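# Carry a glass vial to the window bench balance

## Task

Pick up the vial from the shelved bench close to the door, carry it to the balance that sits on the shelved bench close to the window, stand it upright on the balance pan, and close every glass door of the balance. The task fails if the balance is tipped, shoved out of position or given too much load on its pan; if the vial ever touches the floor; or if the vial breaks, which happens on a drop of more than a few centimetres or a hard knock. The parked cart, the pedal bin and the stool are movable. At the end the gripper must have released the vial and the robot must have backed away, and the robot must not have fallen or be left leaning, or the task fails.

## Robot and tools

Robot: a Hello Robot Stretch 3 with one arm. It has a two-wheeled base (0.33 m long, 0.34 m wide), a lift that rides up a mast, and a telescoping arm that reaches out to the robot's right side, ending in a wrist (yaw, pitch, roll) and a gripper. The base cannot slide sideways, so to shift the gripper forward or back you drive the base. Turns happen about the point midway between the wheels, 0.05 m behind the front edge; with the arm in and wrist folded the turning circle has radius 0.28 m, while an unfolded level wrist pokes out past it. Cameras: head_camera and nav_camera on the head (aimed with head_pan_rad and head_tilt_rad) and wrist_camera on the gripper.

Frames: the base frame has its origin on the floor between the drive wheels, x forward, y left, z up; hand_pose is reported in it, located where the closed fingertips meet. Odometry is the base frame as it was at the start; it counts wheel turns only, so slip shows up as travel. Heading is positive to the left, range -3.142 to 3.142.

Tool execute_actions takes "actions", a list run in order. Each action may have "robot" (a command, a queue list of at most 8 commands, or {"stop": true}), "steps" (1 to 450 control steps at 30 per second; alone it just waits) and "until" (stops the action early once all listed conditions hold). A command may contain:
- "base": exactly one of {"translate_m": d}, a straight drive of d metres relative to where the base is when that command begins (forward positive, |d| at most 1), or {"rotate_rad": d}, a turn in place by d radians relative to the current heading (left/counter-clockwise positive, |d| at most 3.2). These are offsets, not poses.
- "joints": a dict of absolute joint targets by name; joints left out keep their previous targets. Ranges: lift_m 0 to 1.1 (arm height on mast, metres); arm_m 0 to 0.52 (extension, metres); wrist_yaw_rad -1.345 to 4.42 (0 along the arm, positive toward the front, 3.0 folded over the base); wrist_pitch_rad -1.57 to 0.451 (0 level, negative tips fingers down); wrist_roll_rad -2.911 to 2.911 (0 fingers side by side and level); gripper_m -0.089 to 0.179 (bigger is wider; actual fingertip gap is about 0.007 m less when nearly shut, 0.025 m less when wide, zero below 0.007); head_pan_rad -3.953 to 1.73 (0 forward, positive left, -1.57 faces along the arm); head_tilt_rad -1.53 to 0.419 (negative looks down).
- "contact_limits": {"arm_m": effort percent 1 to 100}, the motor effort at which the arm halts; lower is softer but too low halts immediately. Applies until the next arm_m command.
In a queue, {"pause_s": s} waits up to 15 s. Base and joint motions in one command start together and continue past the action's end. A new command overrides goals at once and discards the rest of an older queue. An invalid call is rejected entirely.

Waiting: "until": {"robot": {"status": "ended"}} with steps 450 waits until nothing reads moving and no queue runs. Other conditions compare fields, e.g. {"lift_m": [">", 0.3]} or {"base_status": ["!=", "moving"]}; "any" instead of "robot" fires when the first motion ends.

zoom_image: camera (head_camera, nav_camera or wrist_camera) and region [x0, y0, x1, y1] in image pixels from the top-left corner, at most 504 by 504. finished_scene: pass scene number; it is final and reports success.

Result lines: base_status shows progress as (moved of goal). joint_goals, joint_status (moving, done, off_target, contact_stop, time_out, stopped, not_commanded, torque_fault), measured_speeds, refusals, queue and queue_left. on_its_own appears when the robot has altered a goal, a joint is slack or off, effort at rest is abnormal, or base_tilt has shifted 3 degrees or more. lidar_m lists 12 distances in 30-degree sectors starting straight ahead and going counter-clockwise (10th is right), at 0.17 m height, blind to glass. wrist_depth_mm and head_depth_mm are 7x7 grids of depth in millimetres. motor_effort is percent, with peak in brackets; base_tilt is degrees (forward and right positive).

Practical rules: the base is fast only with the arm stowed (lift_m under 0.30, arm_m under 0.03, wrist_yaw_rad over 2.54). Fold or unfold the wrist only with lift_m 0.32 to 0.95, wrist_pitch_rad -0.4 and roll near 0; with yaw below -0.4 keep pitch at -0.5 or lower. To grasp, command gripper_m below the vial's width; to let go, open at least 0.02 beyond where the pads touched. Gripper readings do not prove a hold, so check the cameras. Lower the vial until it rests before opening, since it breaks on falls of a few centimetres or hard knocks. Avoid arm pushes against solid things when the gripper is higher than about 0.45 m, never push twice after a contact_stop, and do not drive while gripping or pressing something fixed; these can tip the robot. If it snags, reverse the last move in small steps, release contact, and lower lift_m near 0.2 if still leaning. Close the balance doors gently without moving the balance. Wrist servos can cut out for 10 s after long strain. Before finishing, open the gripper, back clear, and wait until all motion has ended.

Each tool is called after ">>>" as name(argument=value, ...) on one line, values as JSON.

## Session

>>> execute_actions(actions=[])

Scene clock: 0.00 s.
robot.base_odometry: x=+0.000 y=+0.000 heading=+0.000 (m, m, rad; robot's odometry frame)
robot.turned_by_wheels: +0.000 (rad since the last result)
robot.turned_by_imu: +0.000 (rad since the last result)
robot.base_tilt: forward=+0.3 right=-0.8 (deg)
robot.lidar_m: 1.82 1.57 1.57 1.79 2.31 1.70 2.04 1.14 1.14 1.32 1.66 1.82
robot.head_depth_mm: 1934 2503 2515 2529 2482 2460 2065 / 1750 2700 2753 2769 2787 2817 2290 / 1900 2870 3060 3083 3022 2987 2291 / 1888 2796 2921 2839 2825 2811 2323 / 1874 2577 2535 2536 2533 2537 2310 / 1855 2344 2350 2311 2306 2279 2237 / 1842 2171 2134 2115 2112 2111 2107
robot.base_status: not_commanded
robot.joint_positions: lift_m=+0.324 arm_m=+0.001 wrist_yaw_rad=+2.906 wrist_pitch_rad=-0.592 wrist_roll_rad=+0.008 gripper_m=+0.037 head_pan_rad=+0.018 head_tilt_rad=-0.018
robot.joint_goals: lift_m=+0.324 arm_m=+0.001 wrist_yaw_rad=+2.906 wrist_pitch_rad=-0.592 wrist_roll_rad=+0.008 gripper_m=+0.037 head_pan_rad=+0.018 head_tilt_rad=-0.018
robot.joint_status: lift_m=not_commanded arm_m=not_commanded wrist_yaw_rad=not_commanded wrist_pitch_rad=not_commanded wrist_roll_rad=not_commanded gripper_m=not_commanded head_pan_rad=not_commanded head_tilt_rad=not_commanded
robot.measured_speeds: translate_m=+0.000 rotate_rad=+0.000 lift_m=+0.000 arm_m=+0.000 wrist_yaw_rad=+0.000 wrist_pitch_rad=+0.000 wrist_roll_rad=+0.000 head_pan_rad=+0.000 head_tilt_rad=+0.000
robot: refusals=0 queue=idle queue_left=0
robot.motor_effort: left_wheel=+0 right_wheel=+0 lift_m=+35 arm_m=+0 wrist_yaw_rad=+1 wrist_pitch_rad=+5 wrist_roll_rad=+0 gripper_m=+0 head_pan_rad=-1 head_tilt_rad=+1 (%)
robot.hand_pose: x=+0.0253 y=+0.0479 z=+0.2999 quat_wxyz=(+0.285, +0.698, +0.124, +0.645) (m; robot's base frame)
robot.wrist_depth_mm: - - - - - - - / 991 - 934 907 882 852 828 / 796 743 743 729 705 699 680 / 646 635 623 611 605 589 574 / 549 543 - 533 526 503 495 / 479 - - - 432 447 441 / 436 - - - 403 399 392
pictures: head_camera (sideways: a quarter turn clockwise sets it upright), nav_camera (sideways: a quarter turn counterclockwise sets it upright), wrist_camera
Images, in order (width x height): head_camera 896x504, nav_camera 672x504, wrist_camera 644x364.

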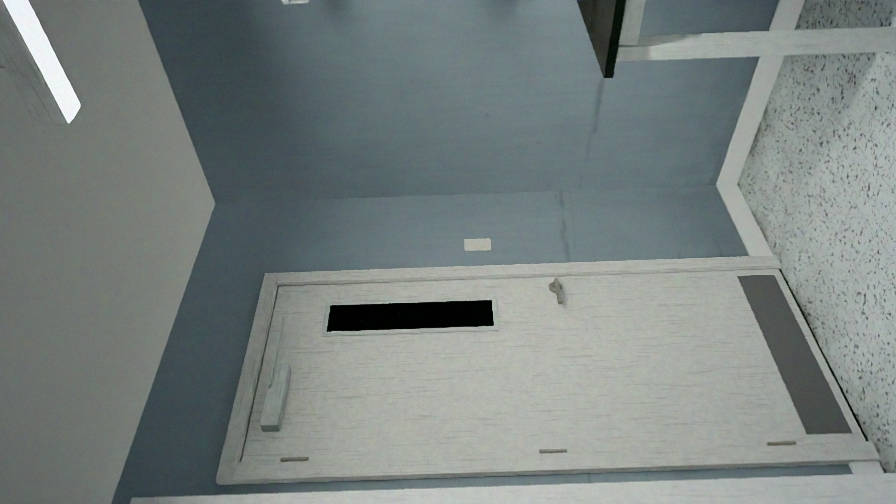

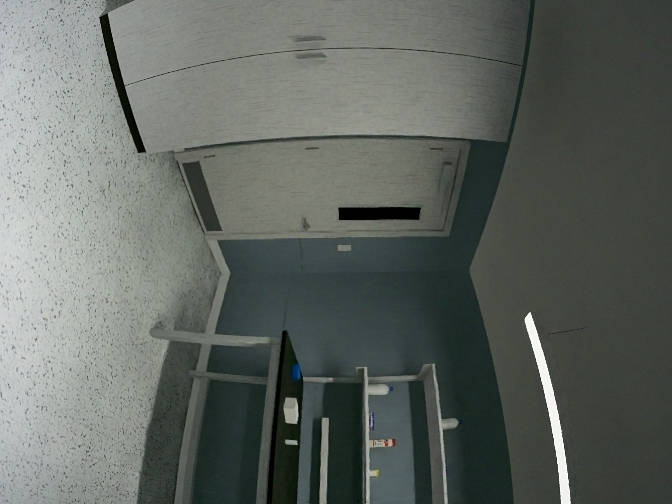

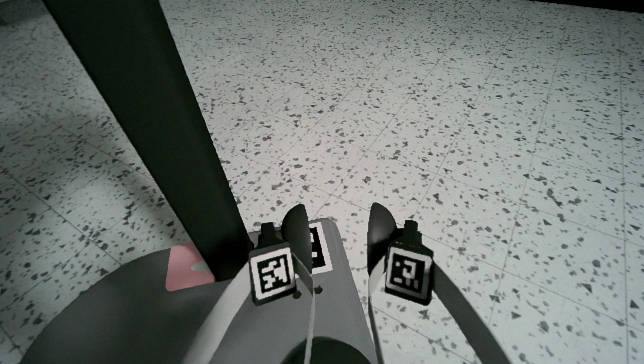

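>>> execute_actions(actions=[{"robot":{"joints":{"head_pan_rad":-0.7,"head_tilt_rad":-0.3}},"steps":100,"until":{"robot":{"status":"ended"}}}])

>>> execute_actions(actions=[{"robot":{"joints":{"head_pan_rad":-1.9}},"steps":100,"until":{"robot":{"status":"ended"}}}])

>>> execute_actions(actions=[{"robot":{"joints":{"head_pan_rad":-3.2}},"steps":100,"until":{"robot":{"status":"ended"}}}])

Scene clock: 3.90 s.
robot.base_odometry: x=+0.000 y=+0.000 heading=+0.000 (m, m, rad; robot's odometry frame)
robot.turned_by_wheels: +0.000 (rad since the last result)
robot.turned_by_imu: +0.000 (rad since the last result)
robot.base_tilt: forward=+0.3 right=-0.5 (deg)
robot.lidar_m: 1.83 1.57 1.57 1.80 2.31 1.70 2.03 1.14 1.14 1.32 1.67 1.81
robot.head_depth_mm: 1993 2105 2266 1799 2435 2018 1574 / 2038 2156 2274 1846 2490 2052 1582 / 2057 2170 2281 1868 2562 2074 1591 / 2065 2202 2320 1922 2577 2068 1598 / 2072 2204 2345 1951 2577 2096 1608 / 2108 2239 2374 1774 2564 2092 1611 / 2132 2228 2377 2028 2645 2035 1623
robot.base_status: not_commanded
robot.joint_positions: lift_m=+0.324 arm_m=+0.001 wrist_yaw_rad=+2.906 wrist_pitch_rad=-0.592 wrist_roll_rad=+0.008 gripper_m=+0.037 head_pan_rad=-0.693 head_tilt_rad=-0.296
robot.joint_goals: lift_m=+0.324 arm_m=+0.001 wrist_yaw_rad=+2.906 wrist_pitch_rad=-0.592 wrist_roll_rad=+0.008 gripper_m=+0.037 head_pan_rad=-0.700 head_tilt_rad=-0.300
robot.joint_status: lift_m=not_commanded arm_m=not_commanded wrist_yaw_rad=not_commanded wrist_pitch_rad=not_commanded wrist_roll_rad=not_commanded gripper_m=not_commanded head_pan_rad=done head_tilt_rad=done
robot.measured_speeds: translate_m=+0.000 rotate_rad=+0.000 lift_m=+0.000 arm_m=+0.000 wrist_yaw_rad=+0.000 wrist_pitch_rad=+0.000 wrist_roll_rad=+0.000 head_pan_rad=+0.000 head_tilt_rad=+0.000
robot: refusals=0 queue=done queue_left=0
robot.motor_effort: left_wheel=+0(0) right_wheel=+1(0) lift_m=+36(35) arm_m=-2(1) wrist_yaw_rad=+0(1) wrist_pitch_rad=+5(5) wrist_roll_rad=+0(1) gripper_m=+1(0) head_pan_rad=-5(57) head_tilt_rad=-2(19) (%)
robot.hand_pose: x=+0.0253 y=+0.0479 z=+0.2999 quat_wxyz=(+0.285, +0.698, +0.124, +0.645) (m; robot's base frame)
robot.wrist_depth_mm: - - - - - - - / 988 - 930 904 854 851 836 / 782 741 747 726 716 697 674 / 643 633 622 608 595 585 570 / 549 548 - 535 523 508 494 / 482 - - - 436 445 443 / 438 - - - 404 398 396
pictures: head_camera (sideways: a quarter turn clockwise sets it upright), nav_camera (sideways: a quarter turn counterclockwise sets it upright), wrist_camera
Images, in order (width x height): head_camera 896x504, nav_camera 672x504, wrist_camera 644x364.

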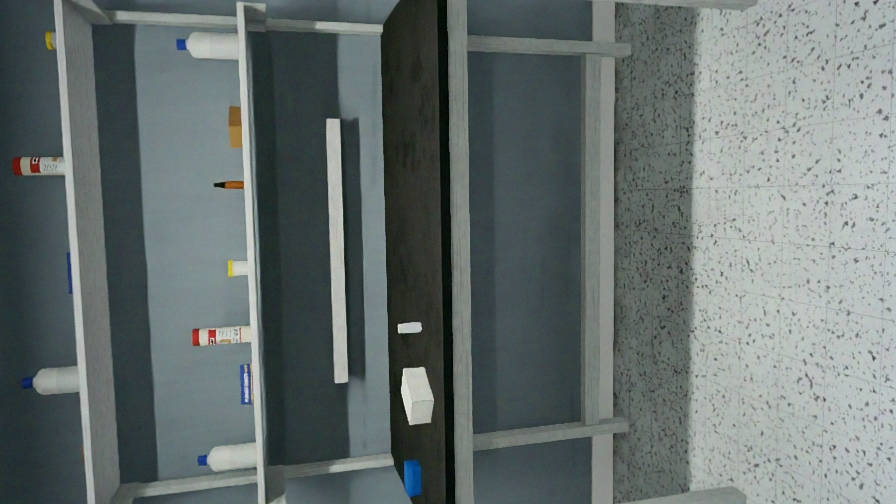

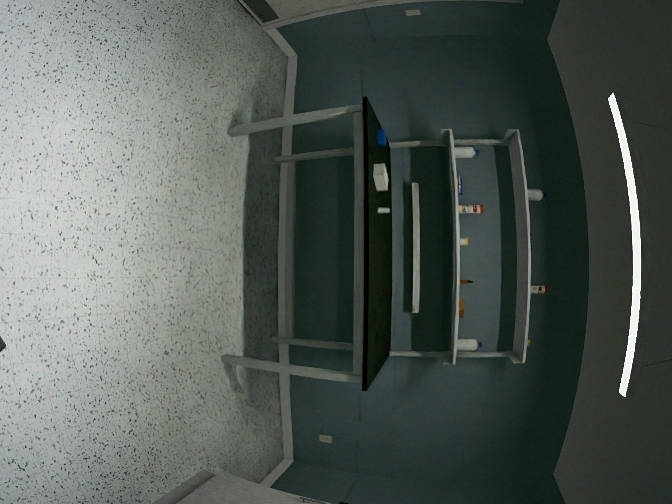

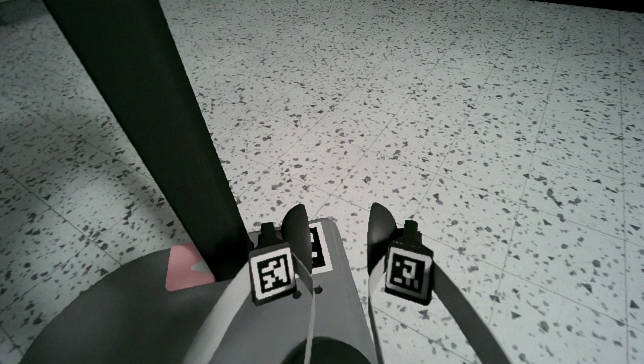

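Scene clock: 5.07 s.
robot.base_odometry: x=+0.000 y=+0.000 heading=+0.000 (m, m, rad; robot's odometry frame)
robot.turned_by_wheels: +0.000 (rad since the last result)
robot.turned_by_imu: +0.000 (rad since the last result)
robot.base_tilt: forward=+0.4 right=-0.6 (deg)
robot.lidar_m: 1.83 1.57 1.56 1.80 2.30 1.70 2.03 1.14 1.14 1.31 1.66 1.82
robot.head_depth_mm: 1201 1251 1630 1458 1164 1224 1302 / 1257 1333 1706 1445 1222 1290 1409 / 1309 1378 1797 1483 1297 1385 1492 / 1376 1448 1891 1783 1359 1456 1537 / 1441 1520 2004 1866 1453 1568 1590 / 1527 1611 2106 1690 1545 1678 1612 / 1609 2066 2267 1628 1664 1895 1625
robot.base_status: not_commanded
robot.joint_positions: lift_m=+0.324 arm_m=+0.001 wrist_yaw_rad=+2.906 wrist_pitch_rad=-0.592 wrist_roll_rad=+0.008 gripper_m=+0.037 head_pan_rad=-1.893 head_tilt_rad=-0.296
robot.joint_goals: lift_m=+0.324 arm_m=+0.001 wrist_yaw_rad=+2.906 wrist_pitch_rad=-0.592 wrist_roll_rad=+0.008 gripper_m=+0.037 head_pan_rad=-1.900 head_tilt_rad=-0.300
robot.joint_status: lift_m=not_commanded arm_m=not_commanded wrist_yaw_rad=not_commanded wrist_pitch_rad=not_commanded wrist_roll_rad=not_commanded gripper_m=not_commanded head_pan_rad=done head_tilt_rad=done
robot.measured_speeds: translate_m=+0.000 rotate_rad=+0.000 lift_m=+0.000 arm_m=+0.000 wrist_yaw_rad=+0.000 wrist_pitch_rad=+0.000 wrist_roll_rad=+0.000 head_pan_rad=+0.000 head_tilt_rad=+0.000
robot: refusals=0 queue=done queue_left=0
robot.motor_effort: left_wheel=+0(0) right_wheel=+0(0) lift_m=+35(36) arm_m=-2(1) wrist_yaw_rad=+0(0) wrist_pitch_rad=+5(5) wrist_roll_rad=+1(0) gripper_m=+0(1) head_pan_rad=-5(63) head_tilt_rad=-2(2) (%)
robot.hand_pose: x=+0.0253 y=+0.0479 z=+0.2999 quat_wxyz=(+0.285, +0.698, +0.124, +0.645) (m; robot's base frame)
robot.wrist_depth_mm: - - - - - - - / 985 - 930 902 872 854 835 / 785 736 750 746 715 702 682 / 651 629 624 604 591 586 583 / 546 548 - 531 522 505 502 / 483 - - - 435 448 442 / 433 - - - 403 396 393
pictures: head_camera (sideways: a quarter turn clockwise sets it upright), nav_camera (sideways: a quarter turn counterclockwise sets it upright), wrist_camera
Images, in order (width x height): head_camera 896x504, nav_camera 672x504, wrist_camera 644x364.

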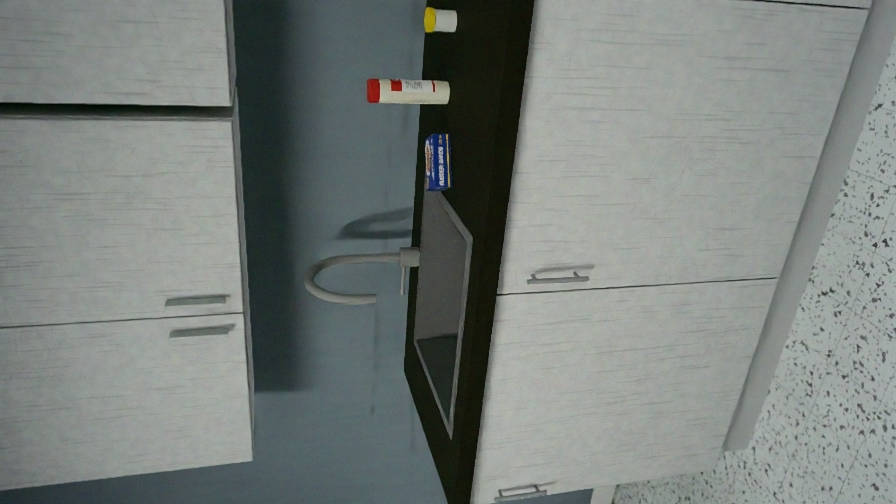

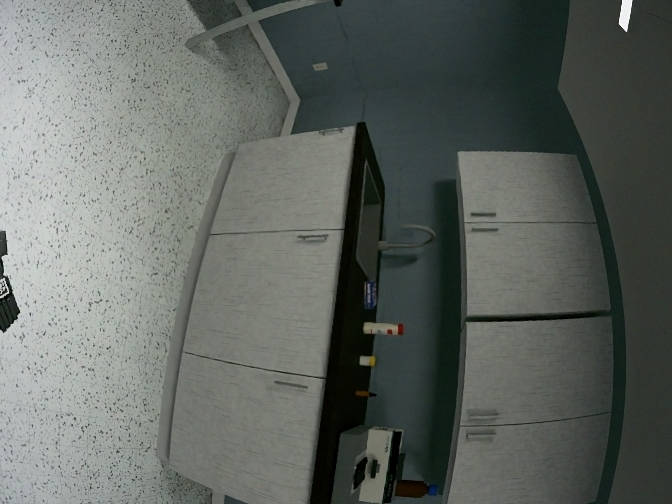

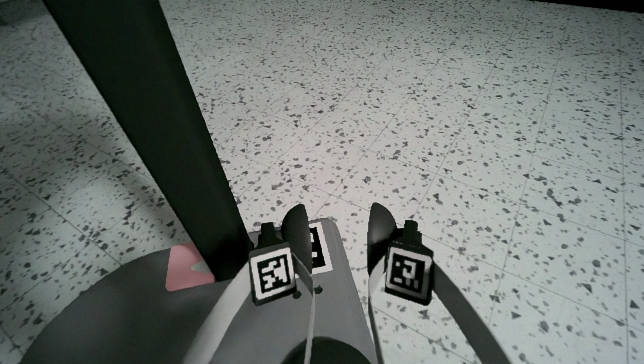

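Scene clock: 6.27 s.
robot.base_odometry: x=+0.000 y=+0.000 heading=+0.000 (m, m, rad; robot's odometry frame)
robot.turned_by_wheels: +0.000 (rad since the last result)
robot.turned_by_imu: +0.000 (rad since the last result)
robot.base_tilt: forward=+0.3 right=-0.7 (deg)
robot.lidar_m: 1.83 1.57 1.57 1.80 2.31 1.70 2.04 1.14 1.14 1.32 1.66 1.82
robot.head_depth_mm: 2276 2400 2475 2604 2691 2026 1570 / 2426 2555 2665 2828 2871 2036 1581 / 2598 2738 2873 3076 2917 2053 1583 / 2402 2533 2593 2715 2806 2077 1591 / 2152 2245 2311 2423 2506 2101 1599 / 1943 2011 2077 2160 2254 2126 1616 / 1789 1826 1895 1947 2014 2023 1508
robot.base_status: not_commanded
robot.joint_positions: lift_m=+0.324 arm_m=+0.001 wrist_yaw_rad=+2.906 wrist_pitch_rad=-0.592 wrist_roll_rad=+0.008 gripper_m=+0.037 head_pan_rad=-3.193 head_tilt_rad=-0.296
robot.joint_goals: lift_m=+0.324 arm_m=+0.001 wrist_yaw_rad=+2.906 wrist_pitch_rad=-0.592 wrist_roll_rad=+0.008 gripper_m=+0.037 head_pan_rad=-3.200 head_tilt_rad=-0.300
robot.joint_status: lift_m=not_commanded arm_m=not_commanded wrist_yaw_rad=not_commanded wrist_pitch_rad=not_commanded wrist_roll_rad=not_commanded gripper_m=not_commanded head_pan_rad=done head_tilt_rad=done
robot.measured_speeds: translate_m=+0.000 rotate_rad=+0.000 lift_m=+0.000 arm_m=+0.000 wrist_yaw_rad=+0.000 wrist_pitch_rad=+0.000 wrist_roll_rad=+0.000 head_pan_rad=+0.000 head_tilt_rad=+0.000
robot: refusals=0 queue=done queue_left=0
robot.motor_effort: left_wheel=+0(0) right_wheel=+0(0) lift_m=+36(35) arm_m=-1(2) wrist_yaw_rad=+0(0) wrist_pitch_rad=+5(5) wrist_roll_rad=+0(1) gripper_m=+0(1) head_pan_rad=-5(62) head_tilt_rad=-1(2) (%)
robot.hand_pose: x=+0.0253 y=+0.0479 z=+0.2999 quat_wxyz=(+0.285, +0.698, +0.124, +0.645) (m; robot's base frame)
robot.wrist_depth_mm: - - - - - - - / 994 - 948 904 886 860 840 / 783 743 740 733 712 689 688 / 649 638 623 603 603 580 577 / 552 547 - 533 531 504 503 / 482 - - - 430 447 443 / 436 - - - 407 397 392
pictures: head_camera (sideways: a quarter turn clockwise sets it upright), nav_camera (sideways: a quarter turn counterclockwise sets it upright), wrist_camera
Images, in order (width x height): head_camera 896x504, nav_camera 672x504, wrist_camera 644x364.

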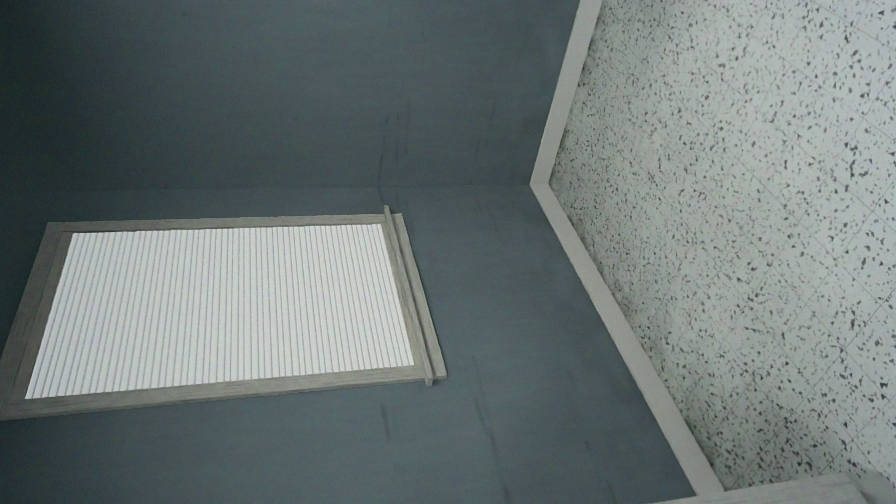

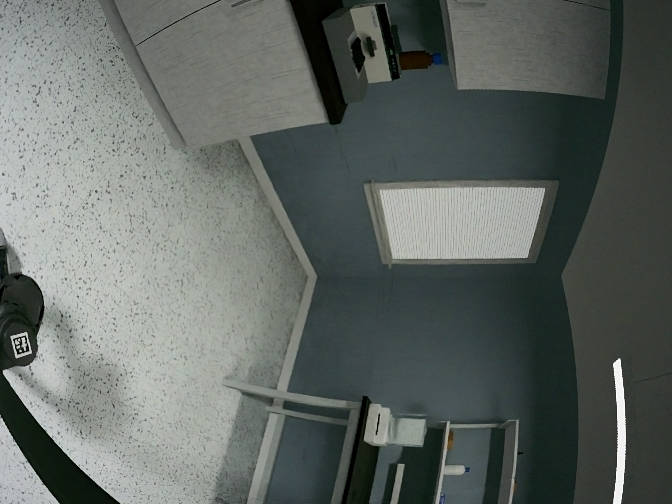

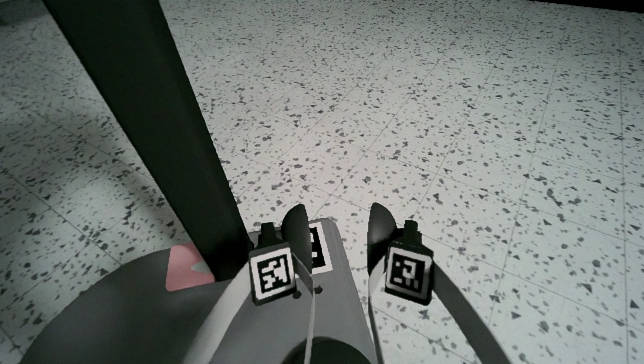

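>>> execute_actions(actions=[{"robot":{"joints":{"head_pan_rad":-3.85,"head_tilt_rad":-0.2}},"steps":100,"until":{"robot":{"status":"ended"}}}])

Scene clock: 8.50 s.
robot.base_odometry: x=+0.000 y=+0.000 heading=+0.000 (m, m, rad; robot's odometry frame)
robot.turned_by_wheels: +0.000 (rad since the last result)
robot.turned_by_imu: +0.000 (rad since the last result)
robot.base_tilt: forward=+0.3 right=-0.7 (deg)
robot.lidar_m: 1.83 1.57 1.56 1.80 2.31 1.70 2.03 1.14 1.14 1.32 1.66 1.82
robot.head_depth_mm: - - - - - - - / 2218 2248 2352 2127 2526 2325 1735 / 2204 2270 2382 2174 2556 2341 1741 / 2249 2312 2396 2014 2564 2372 1755 / 2243 2302 2393 1808 2535 2258 1762 / 2236 2350 2422 2524 2632 2390 1763 / 2283 2369 2435 2565 2647 2398 1796
robot.base_status: not_commanded
robot.joint_positions: lift_m=+0.324 arm_m=+0.001 wrist_yaw_rad=+2.906 wrist_pitch_rad=-0.592 wrist_roll_rad=+0.008 gripper_m=+0.037 head_pan_rad=-3.843 head_tilt_rad=-0.211
robot.joint_goals: lift_m=+0.324 arm_m=+0.001 wrist_yaw_rad=+2.906 wrist_pitch_rad=-0.592 wrist_roll_rad=+0.008 gripper_m=+0.037 head_pan_rad=-3.850 head_tilt_rad=-0.200
robot.joint_status: lift_m=not_commanded arm_m=not_commanded wrist_yaw_rad=not_commanded wrist_pitch_rad=not_commanded wrist_roll_rad=not_commanded gripper_m=not_commanded head_pan_rad=done head_tilt_rad=done
robot.measured_speeds: translate_m=+0.000 rotate_rad=+0.000 lift_m=+0.000 arm_m=+0.000 wrist_yaw_rad=+0.000 wrist_pitch_rad=+0.000 wrist_roll_rad=+0.000 head_pan_rad=+0.000 head_tilt_rad=+0.000
robot: refusals=0 queue=done queue_left=0
robot.motor_effort: left_wheel=+0(0) right_wheel=+0(0) lift_m=+36(36) arm_m=-1(1) wrist_yaw_rad=+0(0) wrist_pitch_rad=+5(5) wrist_roll_rad=+1(0) gripper_m=+0(0) head_pan_rad=-4(52) head_tilt_rad=+5(13) (%)
robot.hand_pose: x=+0.0253 y=+0.0479 z=+0.2999 quat_wxyz=(+0.285, +0.698, +0.124, +0.645) (m; robot's base frame)
robot.wrist_depth_mm: - - - - - - - / 986 - 936 898 878 861 822 / 774 734 746 724 715 692 683 / 648 640 615 608 604 587 571 / 549 547 - 541 525 504 498 / 482 - - - 433 449 441 / 434 - - - 404 398 393
pictures: head_camera (sideways: a quarter turn clockwise sets it upright), nav_camera (sideways: a quarter turn counterclockwise sets it upright), wrist_camera
Images, in order (width x height): head_camera 896x504, nav_camera 672x504, wrist_camera 644x364.

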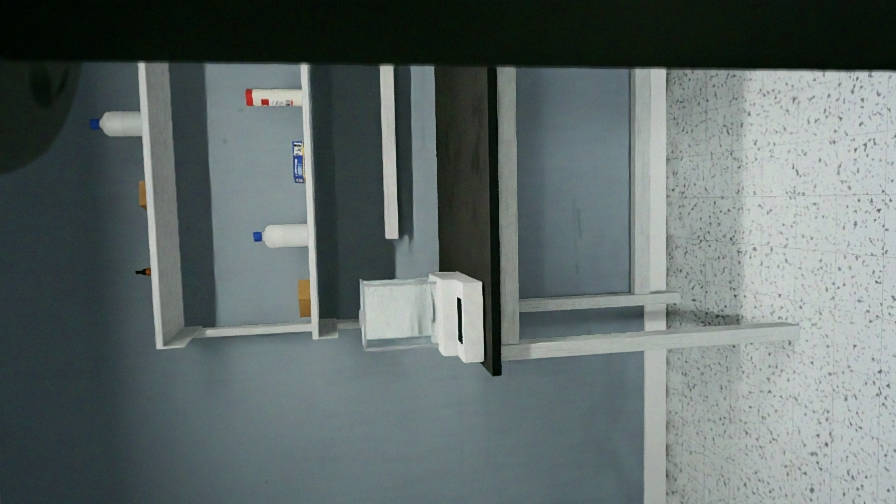

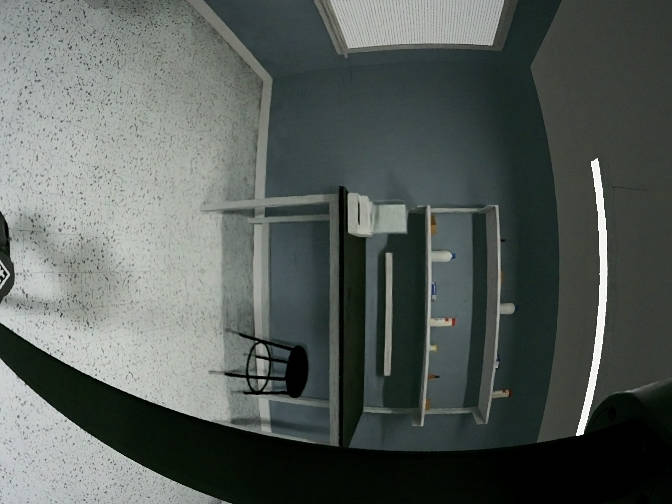

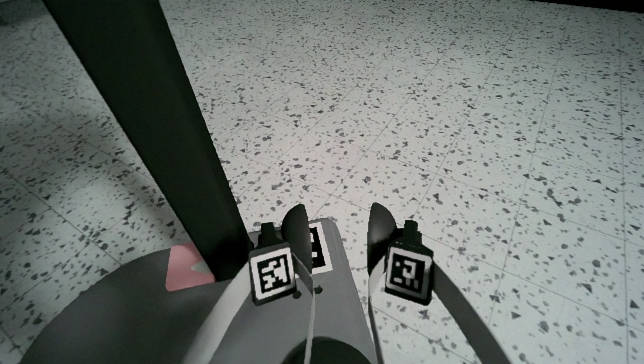

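>>> zoom_image(camera="head_camera", region=[330, 250, 530, 390])

Region (330, 250, 530, 390) of head_camera's 896x504 image, scaled by 2.520, with more detail than that image has; it fills the top 353 rows of this view, and the rest is white.

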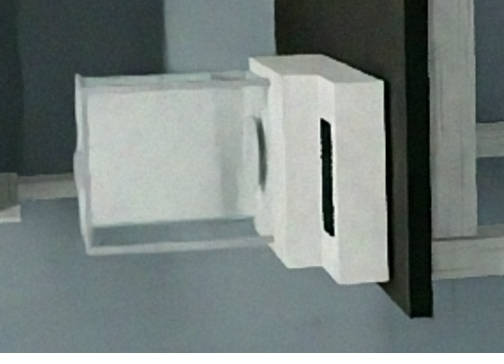

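>>> execute_actions(actions=[{"robot":[{"joints":{"lift_m":0.28,"wrist_pitch_rad":-0.4,"head_pan_rad":-1.57,"head_tilt_rad":-0.6},"base":{"rotate_rad":-0.44}},{"base":{"translate_m":1.0}},{"base":{"translate_m":0.25}},{"base":{"rotate_rad":1.23}},{"joints":{"lift_m":0.9}},{"joints":{"wrist_yaw_rad":0,"gripper_m":0.12}},{"joints":{"wrist_pitch_rad":0}}],"steps":450,"until":{"robot":{"status":"ended"}}},{"steps":450,"until":{"robot":{"status":"ended"}}}])

Scene clock: 37.53 s.
robot.base_odometry: x=+1.131 y=-0.532 heading=+0.790 (m, m, rad; robot's odometry frame)
robot.turned_by_wheels: +0.790 (rad since the last result)
robot.turned_by_imu: +0.970 (rad since the last result)
robot.base_tilt: forward=+0.4 right=-0.7 (deg)
robot.lidar_m: 1.21 1.24 2.00 3.13 1.95 1.59 1.03 1.04 1.07 1.06 0.61 1.58
robot.head_depth_mm: 960 1029 1011 675 538 483 - / 971 1045 1019 707 541 968 - / 984 1073 1041 653 547 - - / 1003 1091 1048 612 551 1444 1248 / 1015 1118 1059 729 553 1464 1271 / 1034 1126 1076 735 557 1483 1275 / 1003 1141 1241 741 560 1546 1254
robot.base_status: done (rotate_rad +1.2299 of +1.2300)
robot.joint_positions: lift_m=+0.900 arm_m=+0.001 wrist_yaw_rad=-0.024 wrist_pitch_rad=-0.465 wrist_roll_rad=+0.017 gripper_m=+0.120 head_pan_rad=-1.577 head_tilt_rad=-0.593
robot.joint_goals: lift_m=+0.900 arm_m=+0.001 wrist_yaw_rad=+0.000 wrist_pitch_rad=-0.400 wrist_roll_rad=+0.017 gripper_m=+0.120 head_pan_rad=-1.570 head_tilt_rad=-0.600
robot.joint_status: lift_m=done arm_m=not_commanded wrist_yaw_rad=off_target wrist_pitch_rad=done wrist_roll_rad=not_commanded gripper_m=done head_pan_rad=done head_tilt_rad=done
robot.measured_speeds: translate_m=+0.000 rotate_rad=+0.000 lift_m=+0.000 arm_m=+0.000 wrist_yaw_rad=+0.000 wrist_pitch_rad=+0.000 wrist_roll_rad=+0.000 head_pan_rad=+0.000 head_tilt_rad=+0.000
robot: refusals=0 queue=dropped queue_left=0
robot.motor_effort: left_wheel=-3(11) right_wheel=+1(31) lift_m=+39(49) arm_m=+0(1) wrist_yaw_rad=+19(81) wrist_pitch_rad=+25(26) wrist_roll_rad=-6(6) gripper_m=-4(96) head_pan_rad=+5(63) head_tilt_rad=-2(25) (%)
robot.hand_pose: x=-0.0267 y=-0.3638 z=+0.9022 quat_wxyz=(+0.680, +0.153, -0.696, -0.173) (m; robot's base frame)
robot.wrist_depth_mm: - 435 424 262 440 381 404 / 353 334 286 265 295 285 272 / 246 240 232 226 219 213 207 / 219 205 193 185 175 170 167 / 417 - - - 243 168 162 / 449 - - - - - - / - 669 - - 978 978 969
pictures: head_camera (sideways: a quarter turn clockwise sets it upright), nav_camera (sideways: a quarter turn counterclockwise sets it upright), wrist_camera
dropped: robot: command 5 of its queue: wrist_yaw_rad: off_target
Images, in order (width x height): head_camera 896x504, nav_camera 672x504, wrist_camera 644x364.

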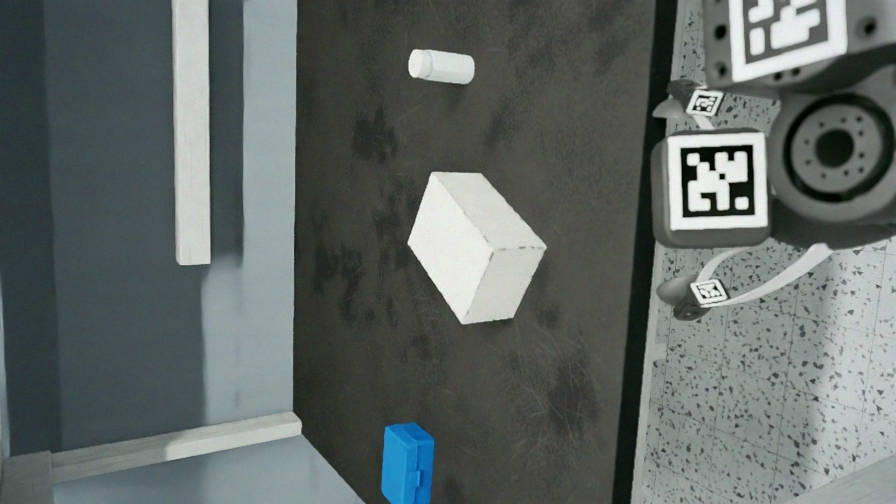

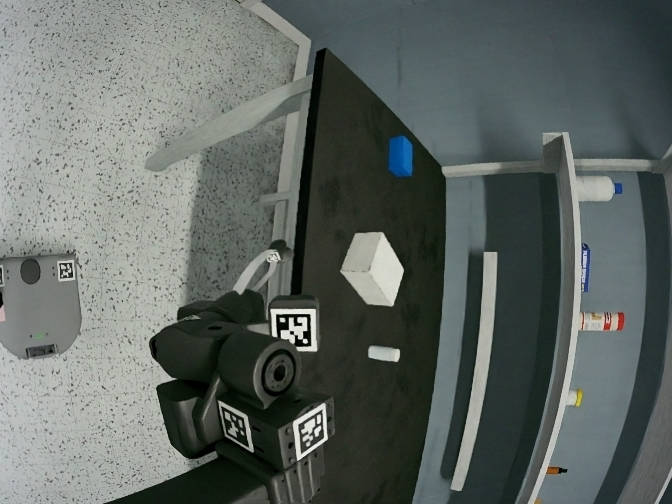

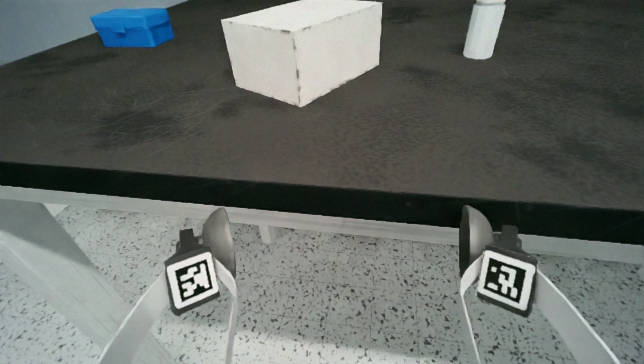

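>>> execute_actions(actions=[{"robot":[{"joints":{"lift_m":0.98}},{"joints":{"wrist_pitch_rad":0.05,"wrist_yaw_rad":0.02},"base":{"rotate_rad":-0.19}}],"steps":450,"until":{"robot":{"status":"ended"}}},{"robot":{"joints":{"lift_m":0.88}},"steps":100,"until":{"robot":{"status":"ended"}}}])

Scene clock: 46.87 s.
robot.base_odometry: x=+1.131 y=-0.532 heading=+0.600 (m, m, rad; robot's odometry frame)
robot.turned_by_wheels: -0.190 (rad since the last result)
robot.turned_by_imu: -0.190 (rad since the last result)
robot.base_tilt: forward=+0.3 right=-0.7 (deg)
robot.lidar_m: 1.57 1.21 1.57 2.87 2.29 1.65 1.59 1.03 1.11 1.06 0.64 0.61
robot.head_depth_mm: 1004 1071 1009 701 537 1478 - / 998 1065 1018 705 526 1450 - / 993 1064 1032 680 556 - - / 990 1064 1047 721 550 1410 1245 / 983 1052 1061 628 550 1450 1278 / 983 1064 1071 647 554 1452 1284 / 975 1069 1091 737 560 1452 1288
robot.base_status: done (rotate_rad -0.1899 of -0.1900)
robot.joint_positions: lift_m=+0.880 arm_m=+0.001 wrist_yaw_rad=+0.018 wrist_pitch_rad=+0.028 wrist_roll_rad=+0.015 gripper_m=+0.120 head_pan_rad=-1.577 head_tilt_rad=-0.593
robot.joint_goals: lift_m=+0.880 arm_m=+0.001 wrist_yaw_rad=+0.020 wrist_pitch_rad=+0.050 wrist_roll_rad=+0.015 gripper_m=+0.120 head_pan_rad=-1.570 head_tilt_rad=-0.600
robot.joint_status: lift_m=done arm_m=not_commanded wrist_yaw_rad=done wrist_pitch_rad=done wrist_roll_rad=not_commanded gripper_m=done head_pan_rad=done head_tilt_rad=done
robot.measured_speeds: translate_m=+0.000 rotate_rad=+0.000 lift_m=+0.000 arm_m=+0.000 wrist_yaw_rad=+0.000 wrist_pitch_rad=+0.000 wrist_roll_rad=+0.000 head_pan_rad=+0.000 head_tilt_rad=+0.000
robot: refusals=0 queue=done queue_left=0
robot.motor_effort: left_wheel=+2(5) right_wheel=-2(6) lift_m=+24(53) arm_m=-1(0) wrist_yaw_rad=+2(18) wrist_pitch_rad=+9(38) wrist_roll_rad=-4(14) gripper_m=+1(3) head_pan_rad=+5(4) head_tilt_rad=-3(3) (%)
robot.hand_pose: x=-0.0168 y=-0.4024 z=+1.0022 quat_wxyz=(+0.702, -0.003, -0.712, +0.016) (m; robot's base frame)
robot.wrist_depth_mm: 921 810 903 891 858 847 843 / 944 941 926 919 907 877 863 / 992 966 983 955 914 913 878 / - 980 831 800 752 712 672 / 447 403 301 375 385 422 375 / 298 299 269 280 274 - 264 / 221 218 214 211 207 204 201
pictures: head_camera (sideways: a quarter turn clockwise sets it upright), nav_camera (sideways: a quarter turn counterclockwise sets it upright), wrist_camera
Images, in order (width x height): head_camera 896x504, nav_camera 672x504, wrist_camera 644x364.

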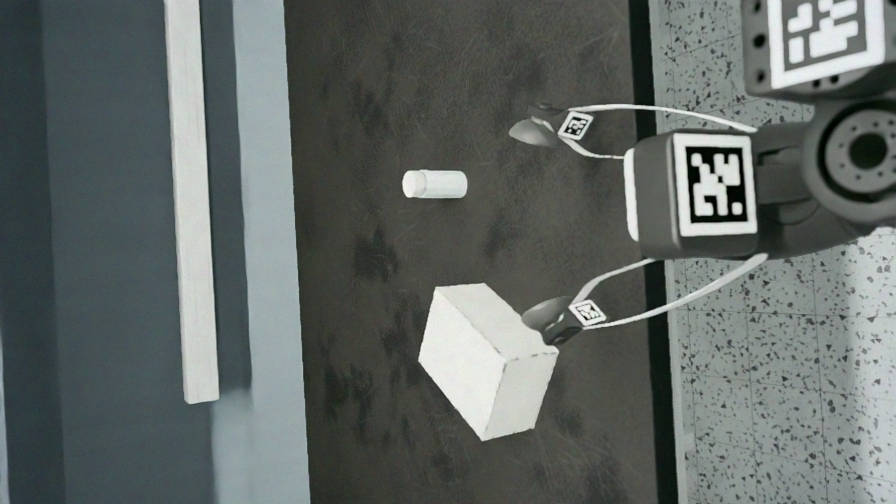

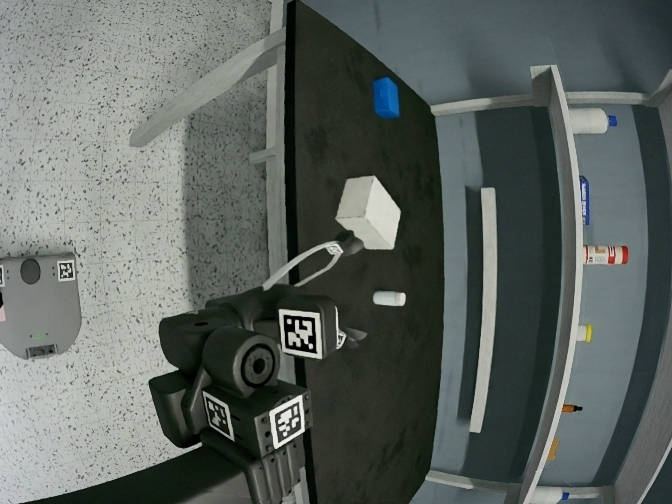

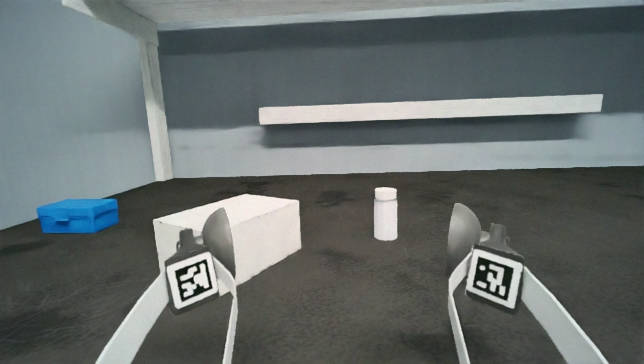

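>>> execute_actions(actions=[{"robot":{"joints":{"lift_m":0.84,"wrist_yaw_rad":-0.05,"gripper_m":0.09},"base":{"translate_m":-0.035}},"steps":100,"until":{"robot":{"status":"ended"}}},{"robot":{"joints":{"arm_m":0.14}},"steps":100,"until":{"robot":{"status":"ended"}}}])

Scene clock: 55.43 s.
robot.base_odometry: x=+1.102 y=-0.552 heading=+0.600 (m, m, rad; robot's odometry frame)
robot.turned_by_wheels: +0.000 (rad since the last result)
robot.turned_by_imu: +0.000 (rad since the last result)
robot.base_tilt: forward=+0.3 right=-0.6 (deg)
robot.lidar_m: 1.60 1.24 1.61 2.93 2.24 1.61 1.55 1.00 1.11 1.06 1.10 0.63
robot.head_depth_mm: 1006 1070 1012 703 577 - 1232 / 1002 1065 1022 708 582 - 1231 / 994 1067 1037 714 - - 1266 / 989 1061 1050 721 549 1434 1271 / 981 1053 1058 694 553 1447 1275 / 982 1049 1076 621 556 1456 1283 / 978 1071 1088 741 561 1454 1291
robot.base_status: done (translate_m -0.0350 of -0.0350)
robot.joint_positions: lift_m=+0.840 arm_m=+0.139 wrist_yaw_rad=-0.049 wrist_pitch_rad=+0.018 wrist_roll_rad=+0.015 gripper_m=+0.090 head_pan_rad=-1.577 head_tilt_rad=-0.593
robot.joint_goals: lift_m=+0.840 arm_m=+0.140 wrist_yaw_rad=-0.050 wrist_pitch_rad=+0.050 wrist_roll_rad=+0.015 gripper_m=+0.090 head_pan_rad=-1.570 head_tilt_rad=-0.600
robot.joint_status: lift_m=done arm_m=done wrist_yaw_rad=done wrist_pitch_rad=done wrist_roll_rad=not_commanded gripper_m=done head_pan_rad=done head_tilt_rad=done
robot.measured_speeds: translate_m=+0.000 rotate_rad=+0.000 lift_m=+0.000 arm_m=+0.000 wrist_yaw_rad=+0.000 wrist_pitch_rad=+0.000 wrist_roll_rad=+0.000 head_pan_rad=+0.000 head_tilt_rad=+0.000
robot: refusals=0 queue=done queue_left=0
robot.motor_effort: left_wheel=+1(3) right_wheel=-1(7) lift_m=+25(22) arm_m=+11(10) wrist_yaw_rad=-1(5) wrist_pitch_rad=+13(13) wrist_roll_rad=-4(4) gripper_m=+0(95) head_pan_rad=+4(5) head_tilt_rad=-3(3) (%)
robot.hand_pose: x=-0.0339 y=-0.5405 z=+0.9596 quat_wxyz=(+0.702, -0.023, -0.712, -0.011) (m; robot's base frame)
robot.wrist_depth_mm: 737 745 749 749 755 757 763 / 767 767 760 777 772 778 780 / 781 789 802 798 802 809 807 / 637 589 559 459 501 472 454 / 154 183 320 248 278 269 262 / 153 180 186 195 186 192 183 / 148 153 151 149 146 143 142
pictures: head_camera (sideways: a quarter turn clockwise sets it upright), nav_camera (sideways: a quarter turn counterclockwise sets it upright), wrist_camera
Images, in order (width x height): head_camera 896x504, nav_camera 672x504, wrist_camera 644x364.

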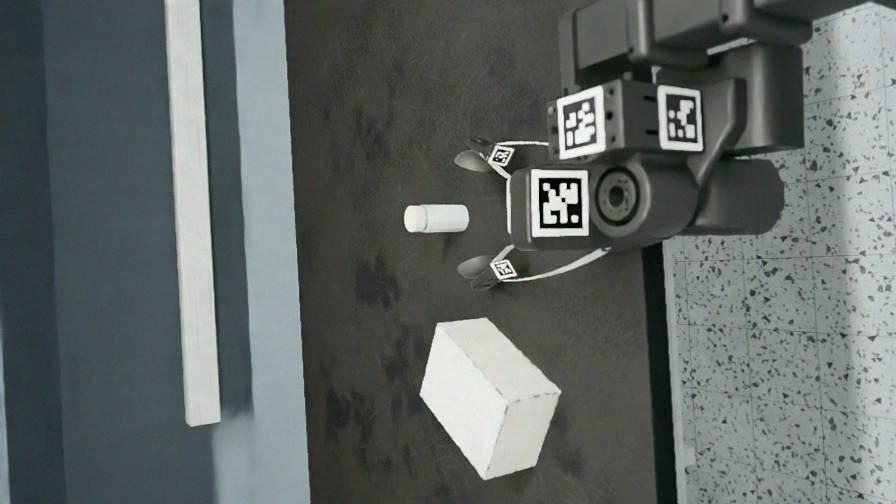

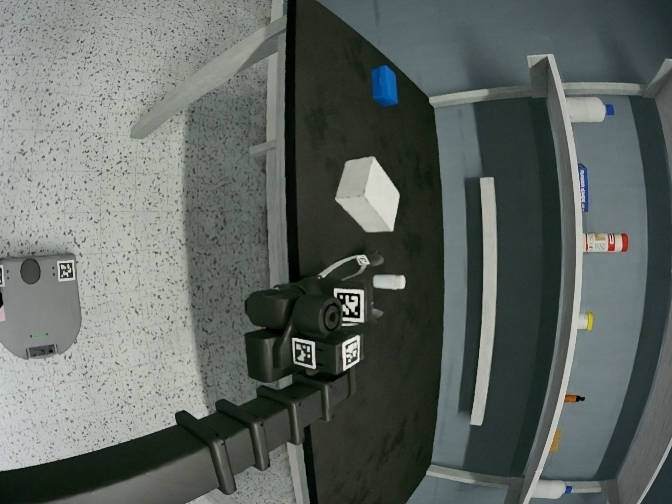

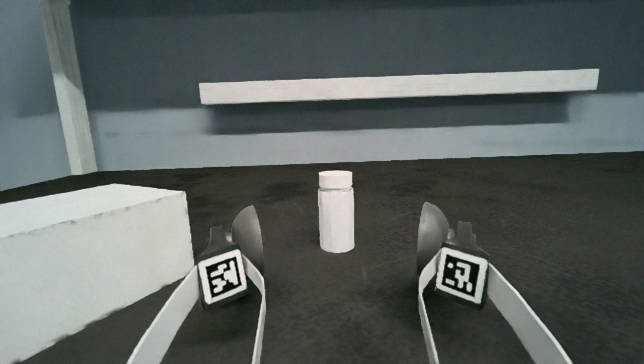

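>>> execute_actions(actions=[{"robot":{"joints":{"arm_m":0.205}},"steps":100,"until":{"robot":{"status":"ended"}}},{"robot":{"joints":{"gripper_m":0.05}},"steps":100,"until":{"robot":{"status":"ended"}}}])

Scene clock: 59.80 s.
robot.base_odometry: x=+1.102 y=-0.552 heading=+0.600 (m, m, rad; robot's odometry frame)
robot.turned_by_wheels: +0.000 (rad since the last result)
robot.turned_by_imu: -0.012 (rad since the last result)
robot.base_tilt: forward=+0.2 right=-0.8 (deg)
robot.lidar_m: 1.61 1.25 1.60 2.88 2.27 1.62 1.55 1.00 1.11 1.07 1.10 0.63
robot.head_depth_mm: 1008 1077 1011 704 - - 1257 / 1007 1081 1023 741 - 1439 1264 / 1002 1070 1036 781 - 1484 1267 / 998 1066 1052 708 541 1462 1272 / 988 1057 1065 724 553 1446 1283 / 984 1052 1079 624 556 1452 1278 / 979 1076 1093 742 563 1468 1295
robot.base_status: done (translate_m -0.0350 of -0.0350)
robot.joint_positions: lift_m=+0.841 arm_m=+0.204 wrist_yaw_rad=-0.050 wrist_pitch_rad=+0.084 wrist_roll_rad=+0.006 gripper_m=+0.050 head_pan_rad=-1.576 head_tilt_rad=-0.597
robot.joint_goals: lift_m=+0.840 arm_m=+0.205 wrist_yaw_rad=-0.050 wrist_pitch_rad=+0.050 wrist_roll_rad=+0.006 gripper_m=+0.050 head_pan_rad=-1.570 head_tilt_rad=-0.600
robot.joint_status: lift_m=done arm_m=done wrist_yaw_rad=done wrist_pitch_rad=done wrist_roll_rad=not_commanded gripper_m=done head_pan_rad=done head_tilt_rad=done
robot.measured_speeds: translate_m=+0.000 rotate_rad=+0.000 lift_m=+0.000 arm_m=+0.000 wrist_yaw_rad=+0.000 wrist_pitch_rad=+0.000 wrist_roll_rad=+0.000 head_pan_rad=+0.000 head_tilt_rad=+0.000
robot: refusals=0 queue=done queue_left=0
robot.on_its_own: lift_m is at rest, and its effort (-2) is outside its rest range (+1 to +81)
robot.motor_effort: left_wheel=+0(11) right_wheel=+0(15) lift_m=-2(29) arm_m=+9(28) wrist_yaw_rad=+0(7) wrist_pitch_rad=-13(51) wrist_roll_rad=+2(9) gripper_m=+0(94) head_pan_rad=+4(5) head_tilt_rad=-1(3) (%)
robot.hand_pose: x=-0.0342 y=-0.6064 z=+0.9776 quat_wxyz=(+0.705, -0.047, -0.707, +0.012) (m; robot's base frame)
robot.wrist_depth_mm: 680 700 717 710 711 719 730 / 710 715 718 714 732 739 741 / 713 736 675 748 730 751 755 / 730 745 746 751 780 762 773 / 438 422 414 371 429 374 363 / 140 241 257 182 230 242 237 / 136 179 185 182 180 176 175
pictures: head_camera (sideways: a quarter turn clockwise sets it upright), nav_camera (sideways: a quarter turn counterclockwise sets it upright), wrist_camera
Images, in order (width x height): head_camera 896x504, nav_camera 672x504, wrist_camera 644x364.

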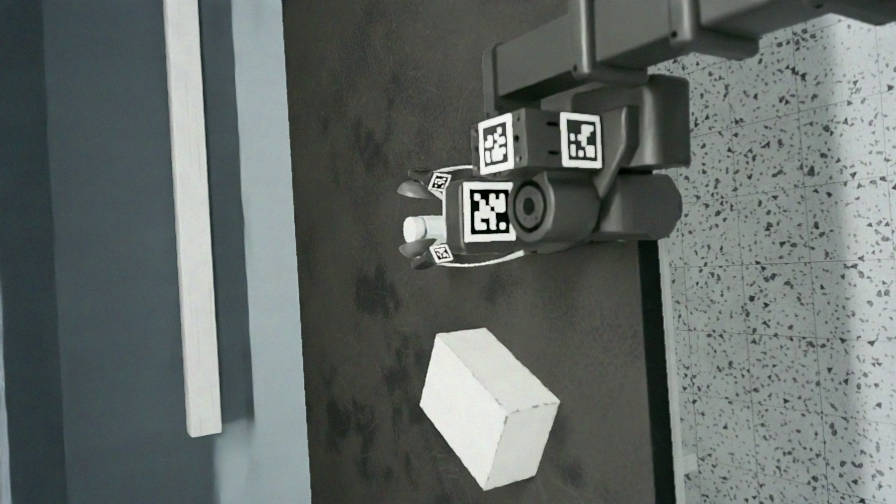

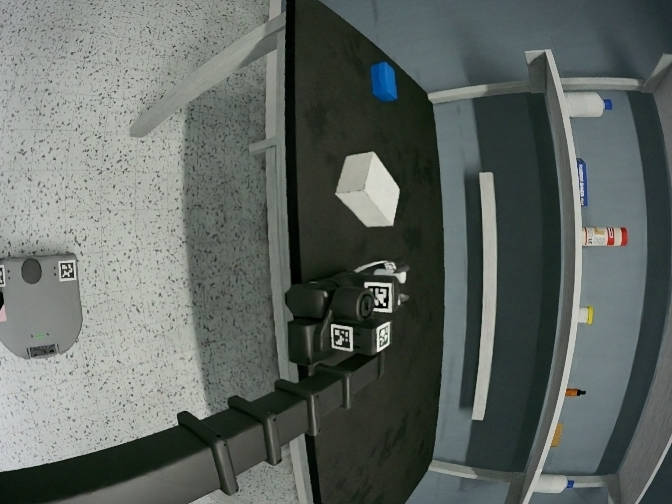

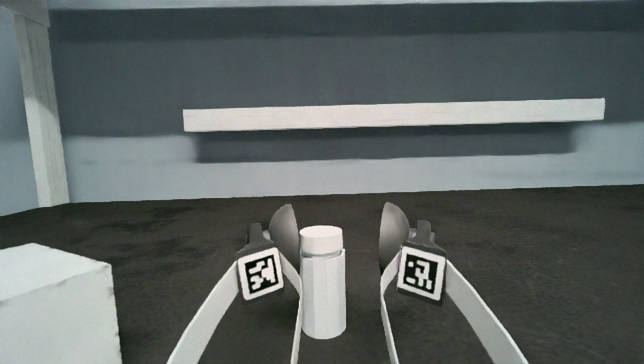

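>>> execute_actions(actions=[{"robot":{"joints":{"gripper_m":0.09,"lift_m":0.885,"wrist_yaw_rad":-0.01}},"steps":100,"until":{"robot":{"status":"ended"}}},{"robot":{"joints":{"wrist_pitch_rad":-0.15,"arm_m":0.225}},"steps":100,"until":{"robot":{"status":"ended"}}}])

Scene clock: 64.20 s.
robot.base_odometry: x=+1.102 y=-0.552 heading=+0.600 (m, m, rad; robot's odometry frame)
robot.turned_by_wheels: +0.000 (rad since the last result)
robot.turned_by_imu: -0.005 (rad since the last result)
robot.base_tilt: forward=+0.3 right=-0.6 (deg)
robot.lidar_m: 1.60 1.24 1.59 3.13 2.28 1.62 1.55 1.00 1.12 1.06 1.10 0.64
robot.head_depth_mm: 1008 1077 1000 758 - 1451 1248 / 1001 1073 1011 - - 1456 1259 / 996 1071 1021 - - 1461 1257 / 993 1068 1036 787 531 1439 1265 / 981 1052 1047 702 549 1436 1271 / 981 1050 1065 616 554 1462 1275 / 976 1071 1076 735 558 1451 1289
robot.base_status: done (translate_m -0.0350 of -0.0350)
robot.joint_positions: lift_m=+0.885 arm_m=+0.225 wrist_yaw_rad=-0.012 wrist_pitch_rad=-0.166 wrist_roll_rad=+0.007 gripper_m=+0.090 head_pan_rad=-1.576 head_tilt_rad=-0.597
robot.joint_goals: lift_m=+0.885 arm_m=+0.225 wrist_yaw_rad=-0.010 wrist_pitch_rad=-0.150 wrist_roll_rad=+0.007 gripper_m=+0.090 head_pan_rad=-1.570 head_tilt_rad=-0.600
robot.joint_status: lift_m=done arm_m=done wrist_yaw_rad=done wrist_pitch_rad=done wrist_roll_rad=not_commanded gripper_m=done head_pan_rad=done head_tilt_rad=done
robot.measured_speeds: translate_m=+0.000 rotate_rad=+0.000 lift_m=+0.000 arm_m=+0.000 wrist_yaw_rad=+0.000 wrist_pitch_rad=+0.000 wrist_roll_rad=+0.000 head_pan_rad=+0.000 head_tilt_rad=+0.000
robot: refusals=0 queue=done queue_left=0
robot.motor_effort: left_wheel=+1(5) right_wheel=+0(10) lift_m=+46(49) arm_m=+3(10) wrist_yaw_rad=+2(4) wrist_pitch_rad=+6(12) wrist_roll_rad=+1(2) gripper_m=+0(96) head_pan_rad=+3(5) head_tilt_rad=-1(1) (%)
robot.hand_pose: x=-0.0245 y=-0.6184 z=+0.9572 quat_wxyz=(+0.702, +0.054, -0.707, -0.063) (m; robot's base frame)
robot.wrist_depth_mm: 629 643 576 624 571 575 600 / 663 679 677 676 687 687 682 / 632 653 626 601 578 547 527 / 375 364 354 346 336 329 319 / 139 252 261 173 239 233 229 / 129 192 180 174 180 185 178 / 131 146 154 152 150 148 147
pictures: head_camera (sideways: a quarter turn clockwise sets it upright), nav_camera (sideways: a quarter turn counterclockwise sets it upright), wrist_camera
Images, in order (width x height): head_camera 896x504, nav_camera 672x504, wrist_camera 644x364.

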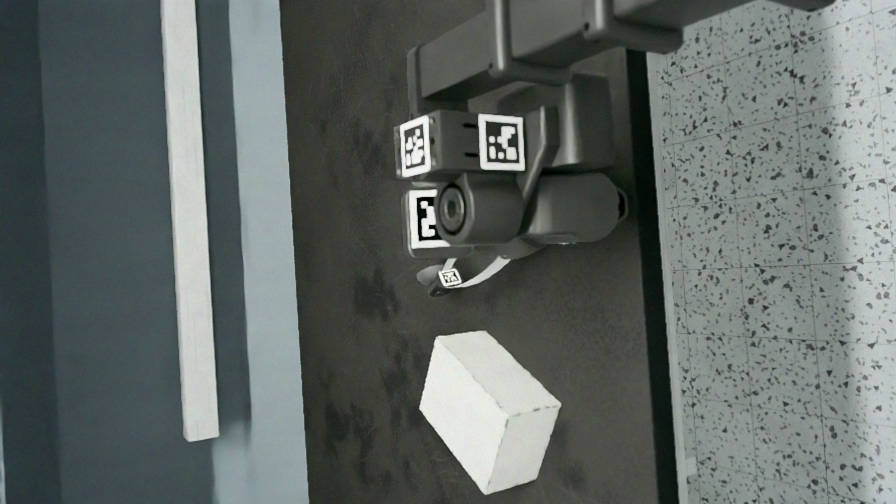

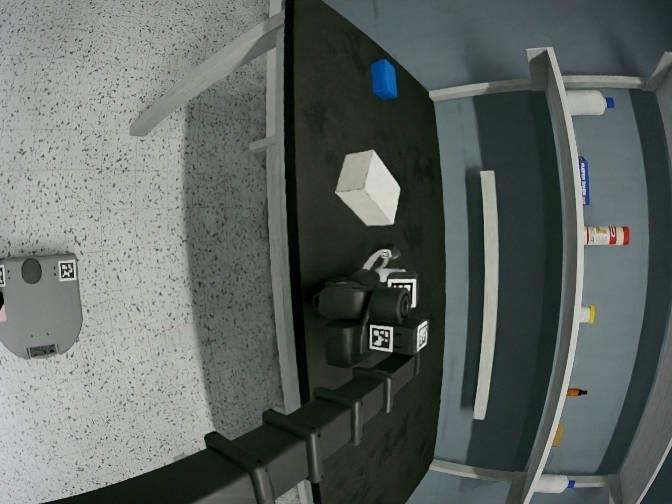

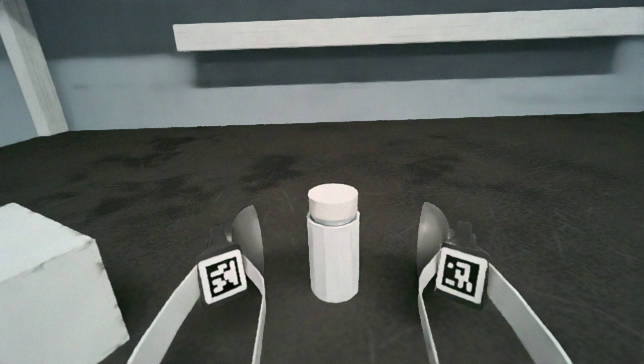

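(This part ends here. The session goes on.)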